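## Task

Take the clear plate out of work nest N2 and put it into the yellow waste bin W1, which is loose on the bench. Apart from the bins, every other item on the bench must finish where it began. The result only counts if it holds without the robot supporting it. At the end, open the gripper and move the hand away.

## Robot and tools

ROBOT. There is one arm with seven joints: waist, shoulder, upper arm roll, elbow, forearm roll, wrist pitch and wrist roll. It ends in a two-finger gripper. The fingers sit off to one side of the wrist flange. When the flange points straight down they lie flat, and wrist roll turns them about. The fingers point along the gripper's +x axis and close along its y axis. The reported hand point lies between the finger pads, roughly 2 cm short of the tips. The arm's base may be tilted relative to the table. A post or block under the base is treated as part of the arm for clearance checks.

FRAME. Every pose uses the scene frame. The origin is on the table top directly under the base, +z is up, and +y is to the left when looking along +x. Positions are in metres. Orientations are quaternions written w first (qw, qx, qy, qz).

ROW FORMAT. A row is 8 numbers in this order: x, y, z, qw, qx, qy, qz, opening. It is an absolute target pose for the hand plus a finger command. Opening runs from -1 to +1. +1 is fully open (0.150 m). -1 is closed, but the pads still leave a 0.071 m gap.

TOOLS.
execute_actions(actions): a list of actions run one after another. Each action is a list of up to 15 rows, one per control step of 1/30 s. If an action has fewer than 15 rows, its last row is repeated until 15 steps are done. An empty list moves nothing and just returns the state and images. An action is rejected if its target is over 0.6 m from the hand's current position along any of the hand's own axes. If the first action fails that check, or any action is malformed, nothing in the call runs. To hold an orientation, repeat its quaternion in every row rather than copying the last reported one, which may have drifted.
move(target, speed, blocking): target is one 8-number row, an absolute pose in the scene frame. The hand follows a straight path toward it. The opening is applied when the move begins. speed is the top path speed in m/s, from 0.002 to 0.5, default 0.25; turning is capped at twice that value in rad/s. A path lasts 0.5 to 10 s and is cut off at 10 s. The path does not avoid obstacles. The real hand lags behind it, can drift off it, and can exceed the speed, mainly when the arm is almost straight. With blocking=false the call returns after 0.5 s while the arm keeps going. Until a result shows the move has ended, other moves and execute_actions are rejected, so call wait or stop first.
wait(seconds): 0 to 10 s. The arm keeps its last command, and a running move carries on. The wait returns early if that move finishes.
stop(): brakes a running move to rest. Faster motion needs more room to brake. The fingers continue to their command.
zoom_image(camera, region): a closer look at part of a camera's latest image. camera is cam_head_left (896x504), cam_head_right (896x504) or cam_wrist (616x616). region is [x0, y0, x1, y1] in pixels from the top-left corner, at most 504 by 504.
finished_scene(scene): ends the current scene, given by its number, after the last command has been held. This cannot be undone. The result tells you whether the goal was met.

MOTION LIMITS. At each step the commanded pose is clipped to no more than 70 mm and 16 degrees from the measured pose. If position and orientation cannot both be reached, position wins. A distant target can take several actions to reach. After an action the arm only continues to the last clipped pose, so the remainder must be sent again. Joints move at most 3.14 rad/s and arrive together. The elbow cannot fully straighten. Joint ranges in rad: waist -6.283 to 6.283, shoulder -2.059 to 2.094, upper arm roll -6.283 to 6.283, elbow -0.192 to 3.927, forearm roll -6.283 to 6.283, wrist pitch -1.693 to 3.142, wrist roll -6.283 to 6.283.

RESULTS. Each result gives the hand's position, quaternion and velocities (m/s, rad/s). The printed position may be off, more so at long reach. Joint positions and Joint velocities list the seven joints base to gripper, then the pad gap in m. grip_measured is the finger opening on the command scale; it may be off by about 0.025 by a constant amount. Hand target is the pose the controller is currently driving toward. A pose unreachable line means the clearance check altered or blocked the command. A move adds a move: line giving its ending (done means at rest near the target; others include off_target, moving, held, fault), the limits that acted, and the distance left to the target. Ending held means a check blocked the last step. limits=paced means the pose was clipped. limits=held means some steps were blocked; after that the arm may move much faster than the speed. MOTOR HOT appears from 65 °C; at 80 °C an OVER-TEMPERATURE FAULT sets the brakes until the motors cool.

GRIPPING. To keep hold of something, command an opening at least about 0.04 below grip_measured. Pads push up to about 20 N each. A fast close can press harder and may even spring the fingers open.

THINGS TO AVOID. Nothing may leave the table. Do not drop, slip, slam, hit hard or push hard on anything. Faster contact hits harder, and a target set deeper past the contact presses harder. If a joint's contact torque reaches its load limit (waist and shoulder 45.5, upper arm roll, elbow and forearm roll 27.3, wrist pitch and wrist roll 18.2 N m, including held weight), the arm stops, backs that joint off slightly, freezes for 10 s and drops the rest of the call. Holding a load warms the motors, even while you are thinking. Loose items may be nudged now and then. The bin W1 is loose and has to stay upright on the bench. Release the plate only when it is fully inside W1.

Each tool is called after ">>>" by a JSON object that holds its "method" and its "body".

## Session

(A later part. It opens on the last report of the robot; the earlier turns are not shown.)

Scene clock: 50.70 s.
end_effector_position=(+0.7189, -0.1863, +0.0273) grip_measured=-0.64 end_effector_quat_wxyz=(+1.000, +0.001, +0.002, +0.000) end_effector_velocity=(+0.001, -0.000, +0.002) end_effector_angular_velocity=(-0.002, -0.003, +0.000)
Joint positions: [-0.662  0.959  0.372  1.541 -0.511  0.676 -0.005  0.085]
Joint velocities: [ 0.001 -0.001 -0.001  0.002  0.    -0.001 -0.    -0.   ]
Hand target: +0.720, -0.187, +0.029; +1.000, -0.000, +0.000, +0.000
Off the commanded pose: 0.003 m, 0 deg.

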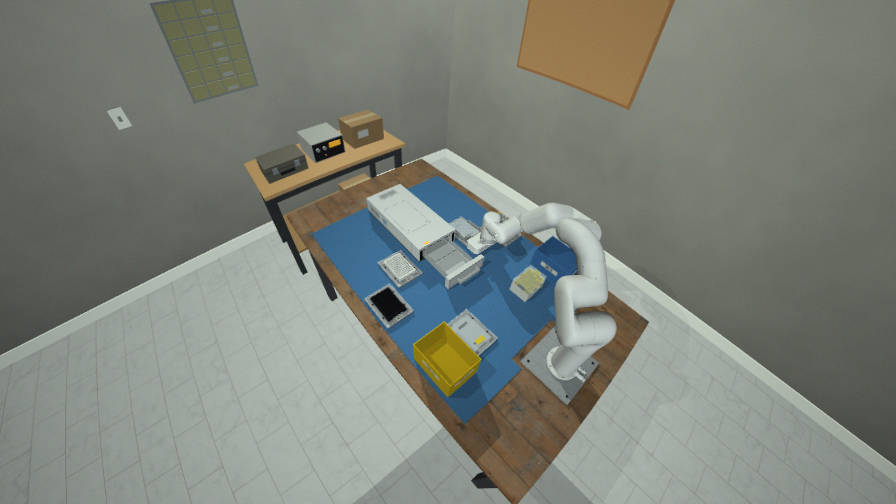

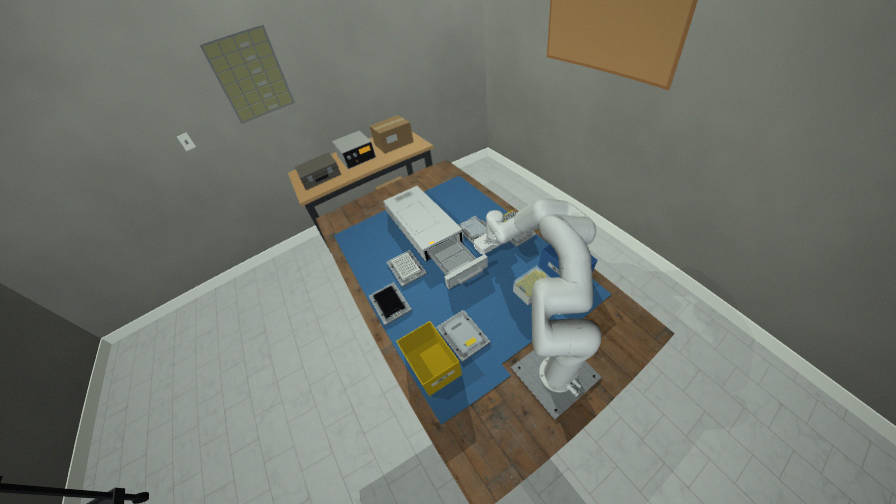

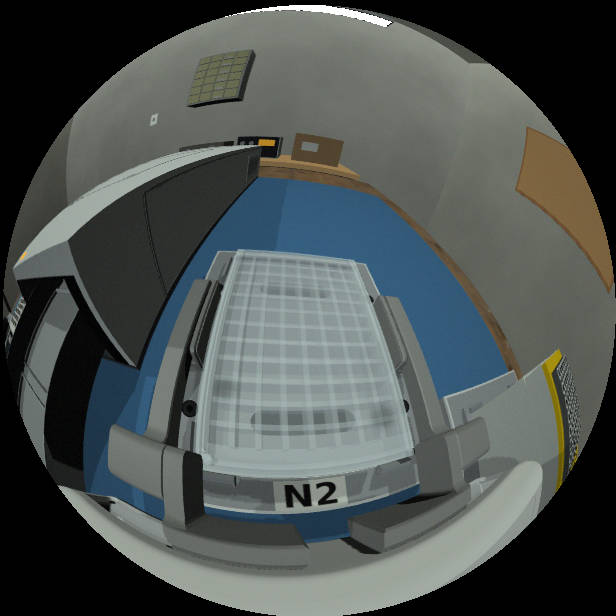

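>>> {"method": "move", "body": {"target": [0.719,-0.1863,0.05,1,0,0,0,-0.82], "speed": 0.03}}

>>> {"method": "move", "body": {"target": [0.719,-0.1863,0.16,1,0,0,0,-0.82], "speed": 0.12}}

Scene clock: 54.07 s.
end_effector_position=(+0.7190, -0.1863, +0.0499) grip_measured=-0.65 end_effector_quat_wxyz=(+1.000, -0.000, -0.000, -0.000) end_effector_velocity=(-0.003, +0.000, -0.004) end_effector_angular_velocity=(+0.004, +0.009, -0.001)
Joint positions: [-0.675  0.909  0.39   1.517 -0.497  0.7   -0.01   0.085]
Joint velocities: [-0.002  0.002 -0.001 -0.006  0.002  0.002  0.    -0.   ]
Hand target: +0.719, -0.186, +0.050; +1.000, +0.000, +0.000, -0.000
Off the commanded pose: 0.000 m, 0 deg.
move: done

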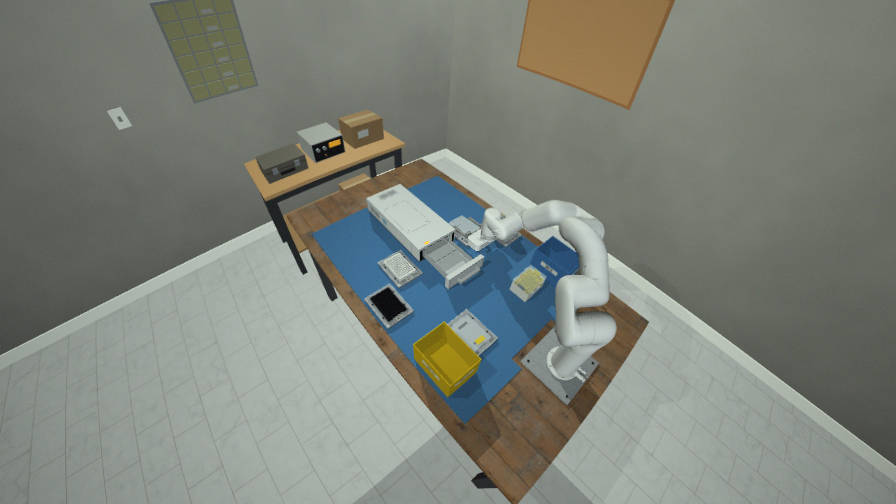

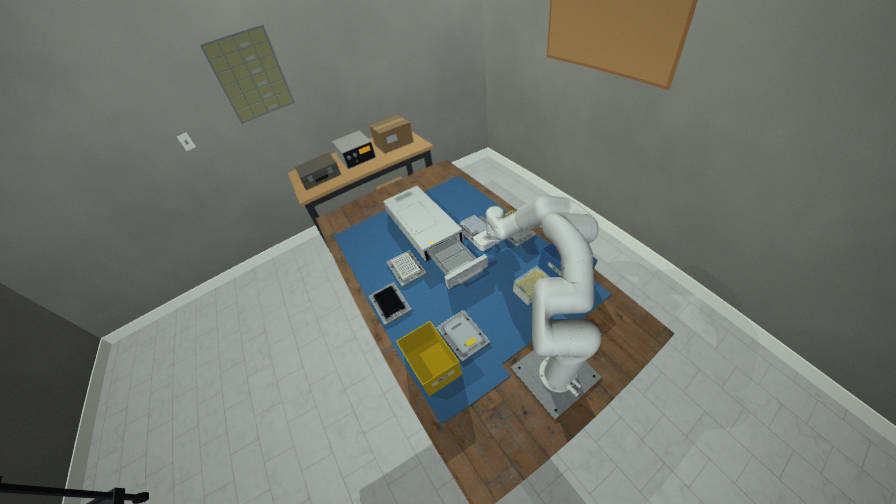

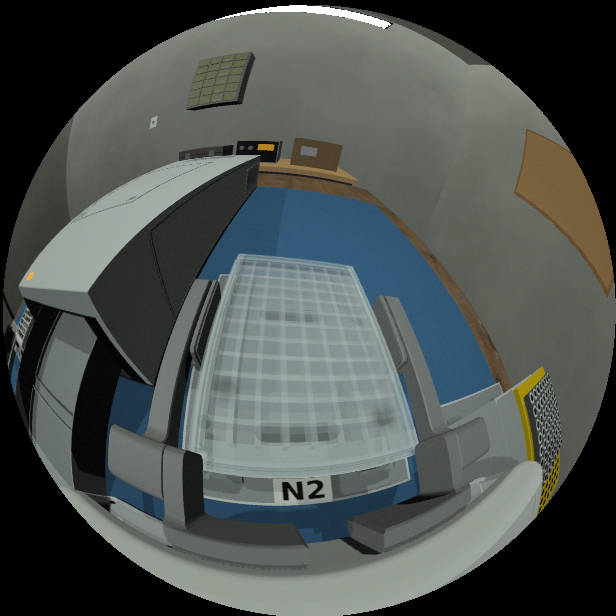

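Scene clock: 55.40 s.
end_effector_position=(+0.7187, -0.1862, +0.1592) grip_measured=-0.65 end_effector_quat_wxyz=(+1.000, +0.000, +0.001, -0.000) end_effector_velocity=(+0.001, +0.000, +0.006) end_effector_angular_velocity=(-0.002, -0.006, +0.001)
Joint positions: [-0.73   0.691  0.475  1.483 -0.398  0.882 -0.067  0.085]
Joint velocities: [-0.001 -0.005  0.003  0.003  0.001  0.002 -0.001  0.   ]
Hand target: +0.719, -0.186, +0.160; +1.000, +0.000, +0.000, +0.000
Off the commanded pose: 0.001 m, 0 deg.
move: done

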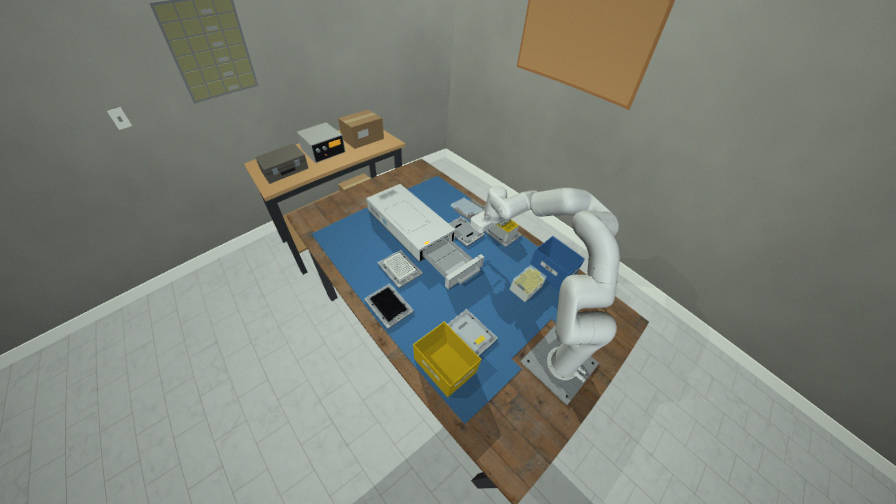

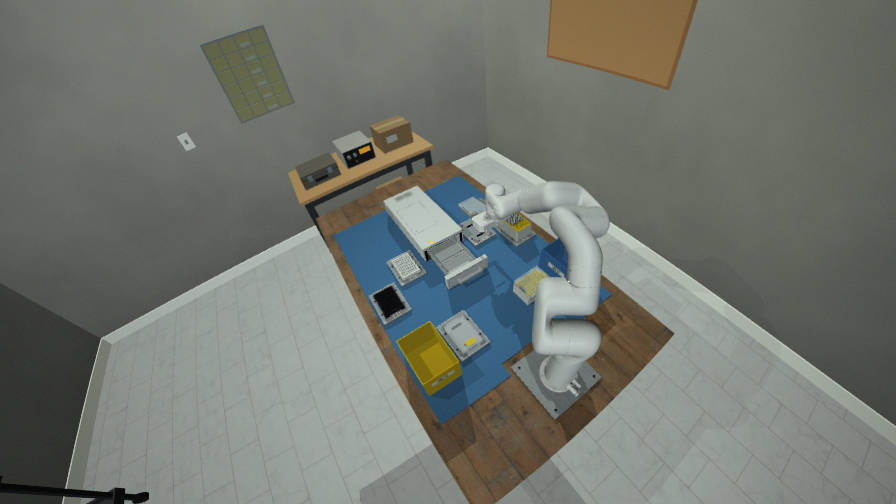

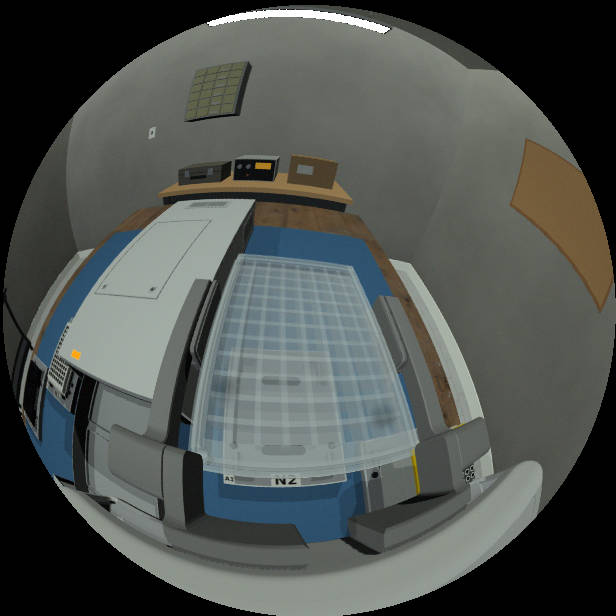

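>>> {"method": "move", "body": {"target": [0.28,0.31,0.25,0.6533,0.2706,0.2706,-0.6533,-0.82], "speed": 0.28}}

>>> {"method": "zoom_image", "body": {"camera": "cam_head_left", "region": [340, 260, 560, 440]}}

Scene clock: 63.17 s.
end_effector_position=(+0.2811, +0.3092, +0.2502) grip_measured=-0.65 end_effector_quat_wxyz=(+0.654, +0.271, +0.269, -0.653) end_effector_velocity=(-0.004, +0.004, +0.001) end_effector_angular_velocity=(-0.002, -0.000, +0.007)
Joint positions: [-0.334 -0.146  1.234  0.953  1.122  0.603  1.698  0.085]
Joint velocities: [ 0.     0.004  0.014  0.004 -0.009 -0.007  0.012  0.   ]
Hand target: +0.281, +0.310, +0.250; +0.654, +0.271, +0.269, -0.653
Off the commanded pose: 0.001 m, 0 deg.
move: done

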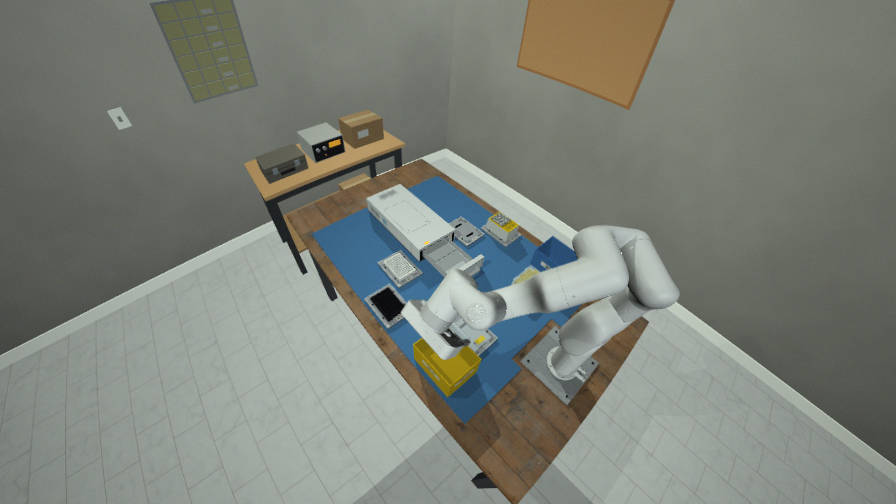

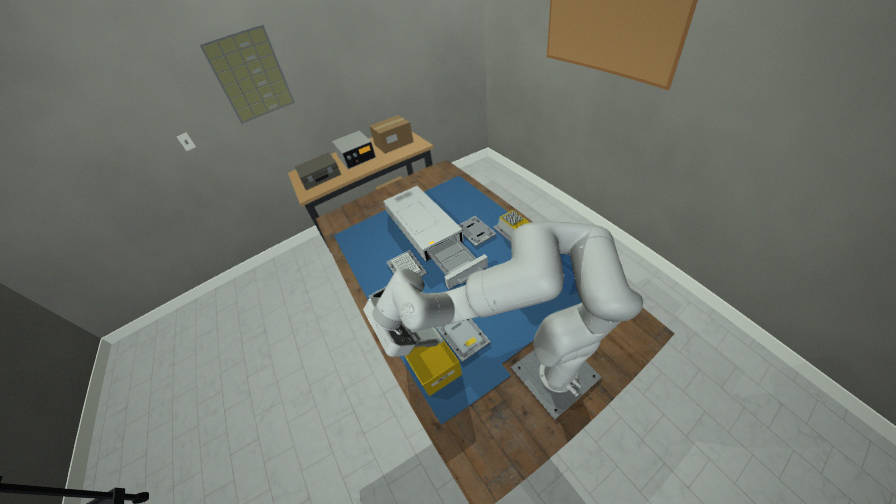

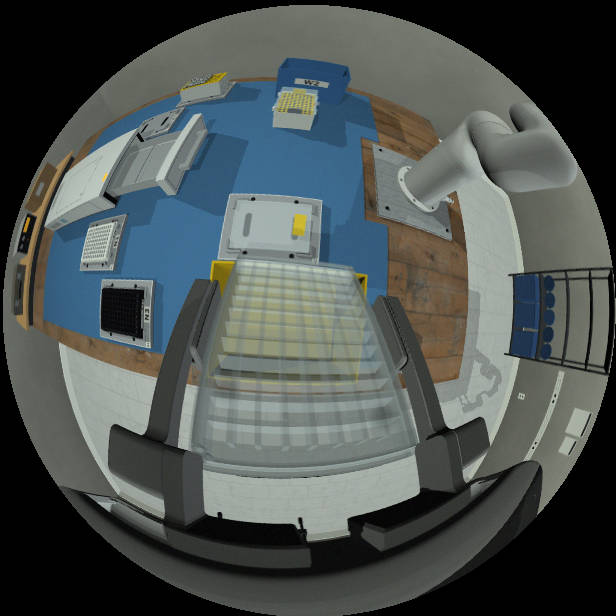

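Region (340, 260, 560, 440) of cam_head_left's 896x504 image, scaled by 2.291, with more detail than that image has; it fills the top 412 rows of this view, and the rest is white.

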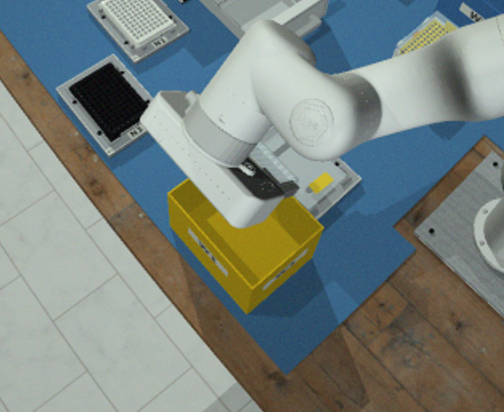

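>>> {"method": "move", "body": {"target": [0.283,0.303,0.13,0.6533,0.2706,0.2706,-0.6533,-0.82], "speed": 0.1}}

Scene clock: 68.33 s.
end_effector_position=(+0.2831, +0.3032, +0.1304) grip_measured=-0.65 end_effector_quat_wxyz=(+0.653, +0.271, +0.271, -0.653) end_effector_velocity=(+0.000, -0.001, -0.002) end_effector_angular_velocity=(-0.002, -0.000, -0.002)
Joint positions: [-0.168  0.394  1.223  0.838  1.014  0.072  1.504  0.085]
Joint velocities: [ 0.001  0.006 -0.002 -0.001 -0.001 -0.006 -0.002  0.   ]
Hand target: +0.283, +0.303, +0.130; +0.653, +0.271, +0.271, -0.653
Off the commanded pose: 0.000 m, 0 deg.
move: done

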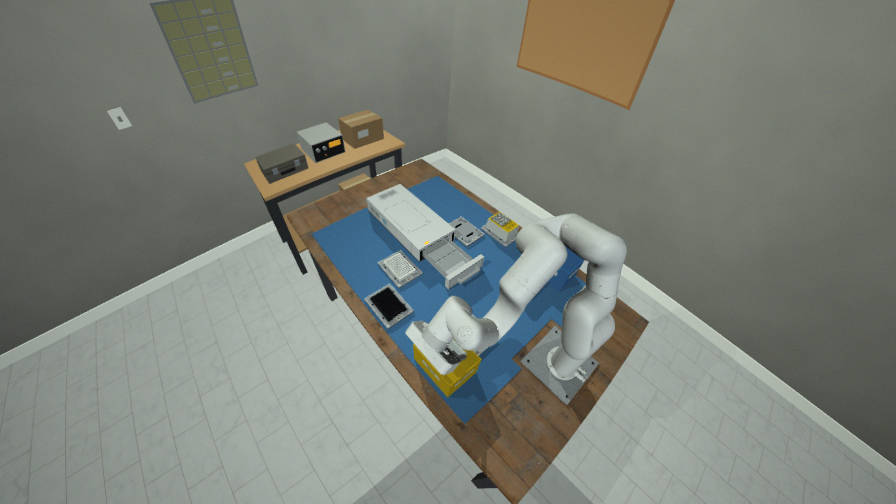

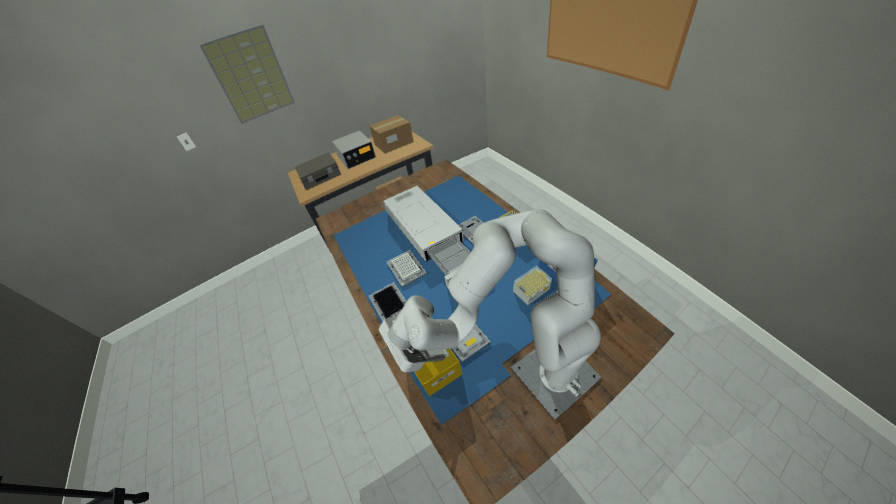

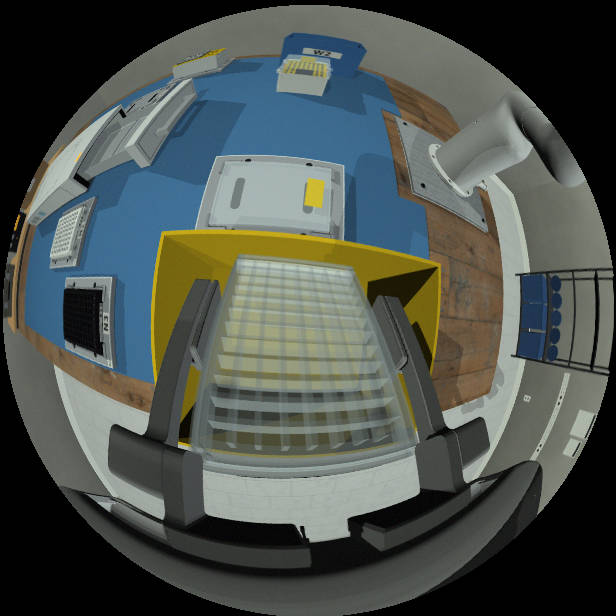

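>>> {"method": "move", "body": {"target": [0.283,0.304,0.08,0.6533,0.2706,0.2706,-0.6533,-0.82], "speed": 0.04}}

>>> {"method": "zoom_image", "body": {"camera": "cam_head_left", "region": [380, 290, 520, 410]}}

Scene clock: 74.47 s.
end_effector_position=(+0.2831, +0.3042, +0.0802) grip_measured=-0.65 end_effector_quat_wxyz=(+0.653, +0.271, +0.271, -0.653) end_effector_velocity=(-0.000, +0.001, +0.000) end_effector_angular_velocity=(+0.002, -0.002, +0.000)
Joint positions: [-0.117  0.642  1.203  0.845  0.99  -0.125  1.379  0.085]
Joint velocities: [-0.     0.005  0.004  0.    -0.001 -0.007 -0.002 -0.   ]
Hand target: +0.283, +0.304, +0.080; +0.653, +0.271, +0.271, -0.653
Off the commanded pose: 0.000 m, 0 deg.
move: done

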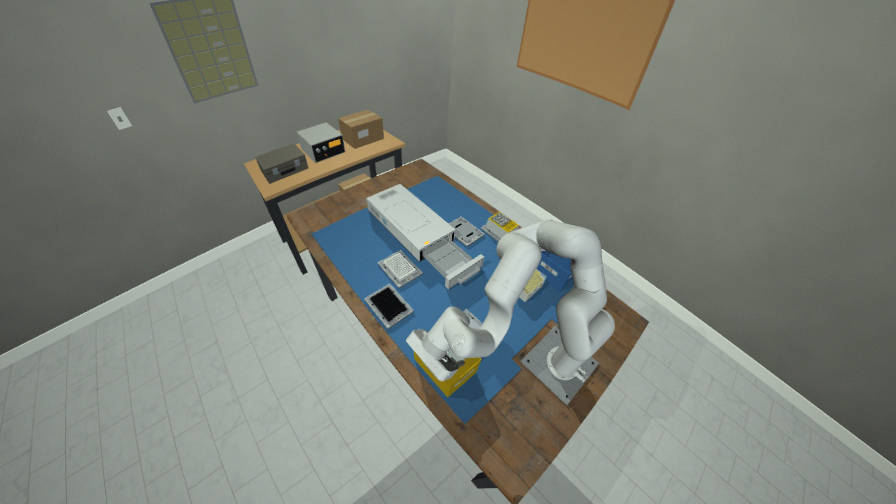

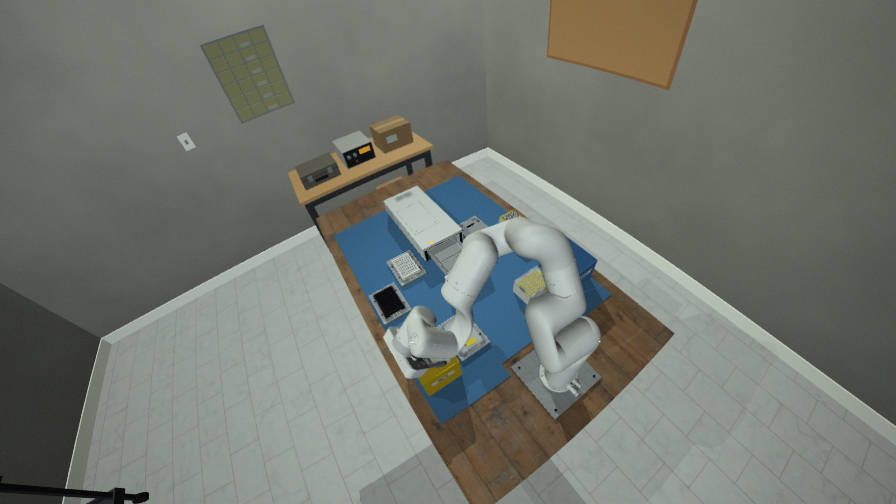

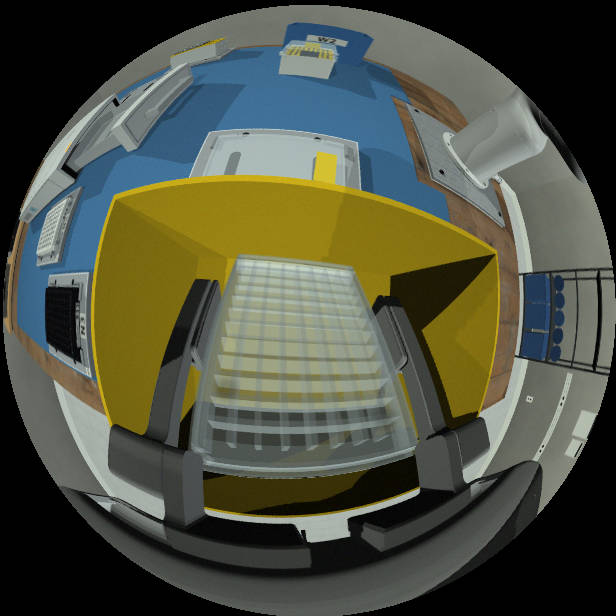

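Region (380, 290, 520, 410) of cam_head_left's 896x504 image, scaled by 3.600, with more detail than that image has; it fills the top 432 rows of this view, and the rest is white.

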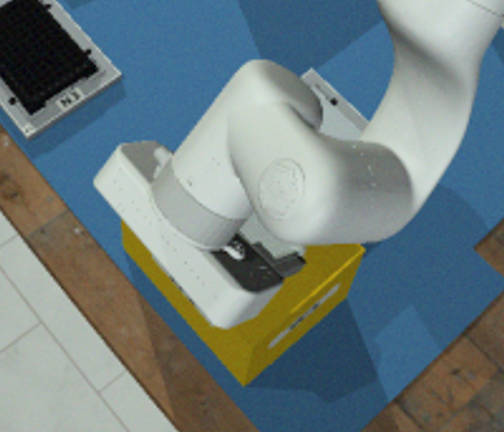

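Matches scene 1. Going a bit lower.

>>> {"method": "move", "body": {"target": [0.281,0.303,0.064,0.6533,0.2706,0.2706,-0.6533,-0.82], "speed": 0.015}}

Scene clock: 78.77 s.
end_effector_position=(+0.2810, +0.3030, +0.0641) grip_measured=-0.65 end_effector_quat_wxyz=(+0.653, +0.271, +0.271, -0.653) end_effector_velocity=(+0.000, +0.001, +0.000) end_effector_angular_velocity=(+0.002, -0.004, +0.002)
Joint positions: [-0.117  0.728  1.21   0.841  0.966 -0.193  1.347  0.085]
Joint velocities: [-0.     0.004  0.003  0.001 -0.003 -0.005 -0.002  0.   ]
Hand target: +0.281, +0.303, +0.064; +0.653, +0.271, +0.271, -0.653
Off the commanded pose: 0.000 m, 0 deg.
move: done

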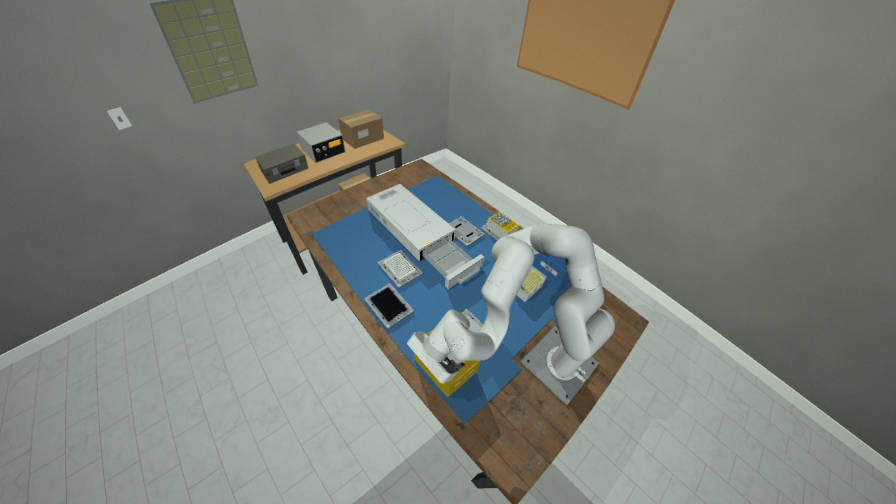

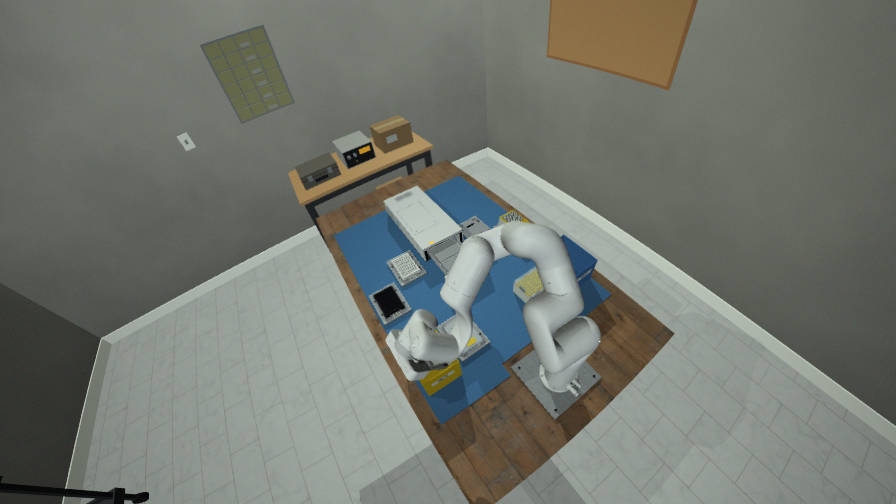

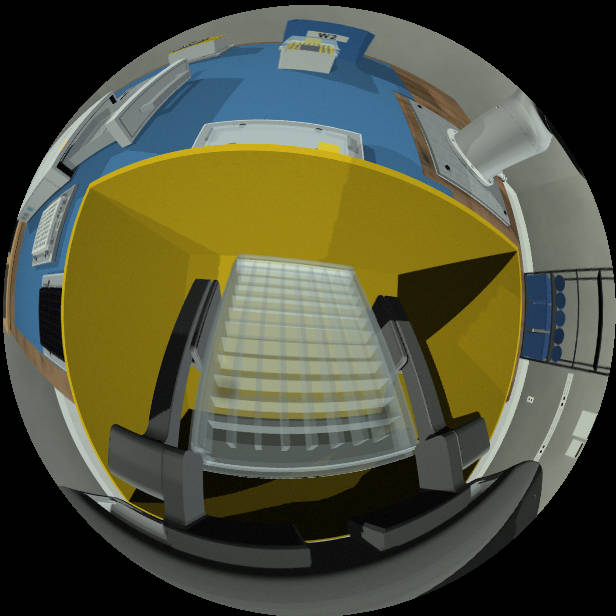

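>>> {"method": "move", "body": {"target": [0.281,0.303,0.064,0.6533,0.2706,0.2706,-0.6533,-0.35]}}

>>> {"method": "move", "body": {"target": [0.281,0.303,0.24,0.6533,0.2706,0.2706,-0.6533,-0.35], "speed": 0.15}}

Scene clock: 81.63 s.
end_effector_position=(+0.2810, +0.3030, +0.0640) grip_measured=-0.35 end_effector_quat_wxyz=(+0.653, +0.271, +0.271, -0.653) end_effector_velocity=(+0.000, -0.001, -0.000) end_effector_angular_velocity=(-0.001, -0.000, -0.001)
Joint positions: [-0.117  0.728  1.21   0.841  0.966 -0.193  1.347  0.097]
Joint velocities: [-0.     0.    -0.001 -0.     0.     0.    -0.001  0.   ]
Hand target: +0.281, +0.303, +0.064; +0.653, +0.271, +0.271, -0.653
Off the commanded pose: 0.000 m, 0 deg.
move: done

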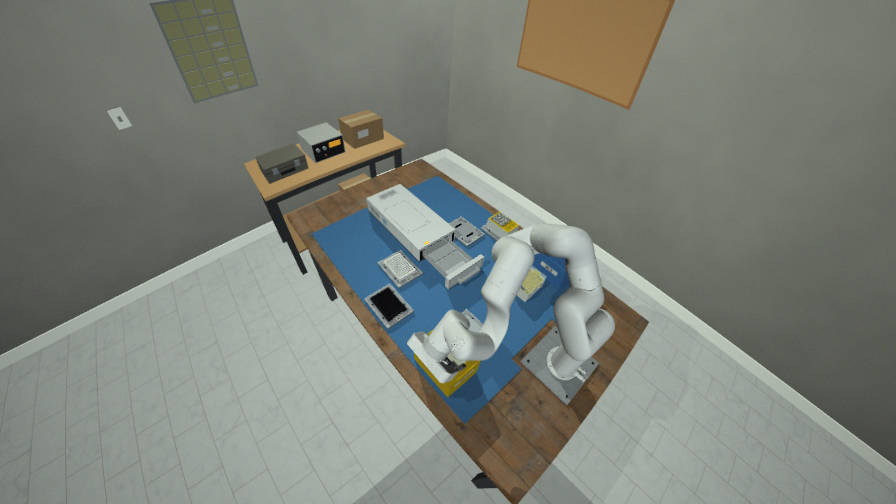

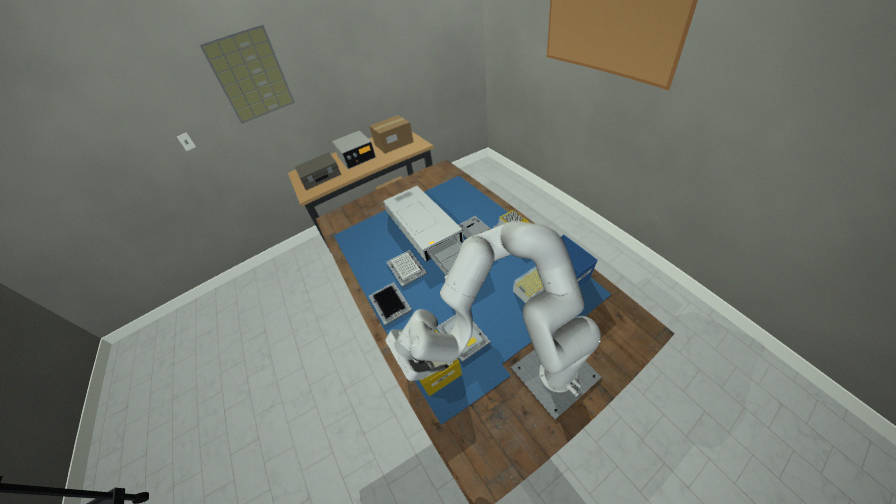

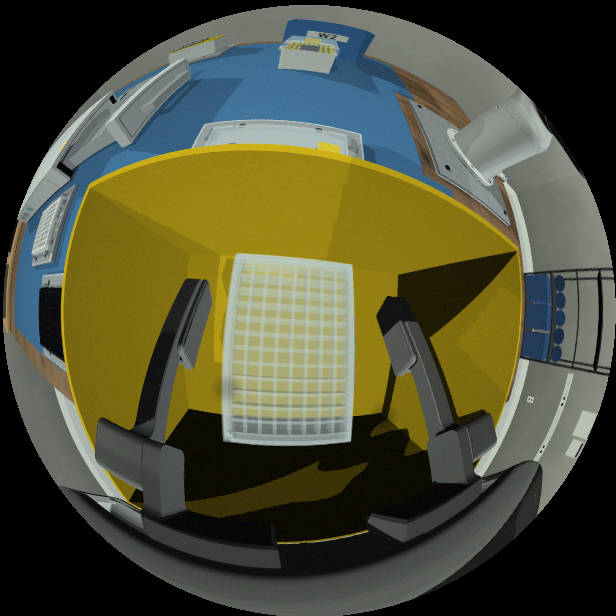

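Scene clock: 83.27 s.
end_effector_position=(+0.2809, +0.3028, +0.2395) grip_measured=-0.35 end_effector_quat_wxyz=(+0.653, +0.270, +0.270, -0.654) end_effector_velocity=(-0.000, -0.001, +0.001) end_effector_angular_velocity=(+0.008, -0.001, +0.003)
Joint positions: [-0.336 -0.145  1.232  0.928  1.154  0.598  1.659  0.097]
Joint velocities: [ 0.011 -0.017 -0.02  -0.002  0.023  0.018 -0.017  0.   ]
Hand target: +0.281, +0.303, +0.240; +0.653, +0.270, +0.270, -0.654
Off the commanded pose: 0.001 m, 0 deg.
move: done

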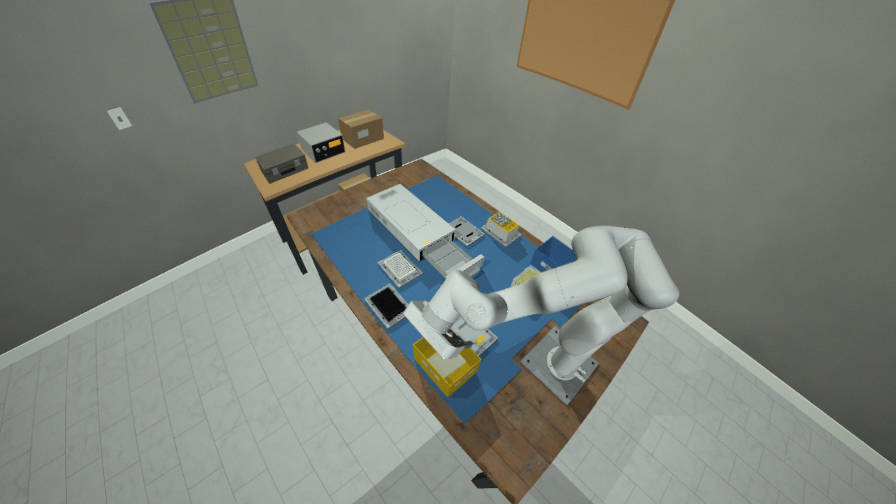

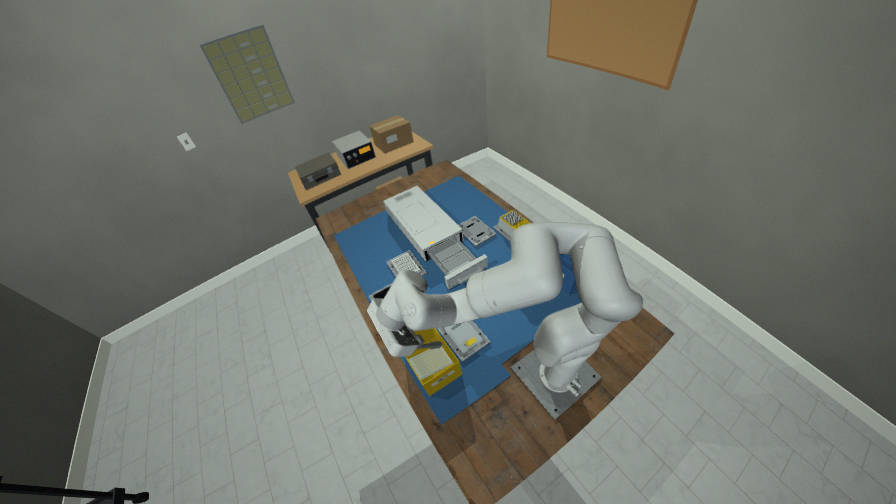

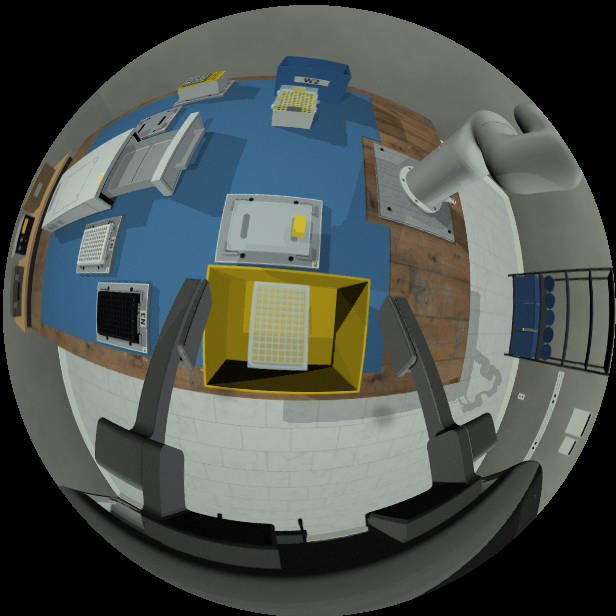

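>>> {"method": "finished_scene", "body": {"scene": 2}}

The scene is finished: the task was done.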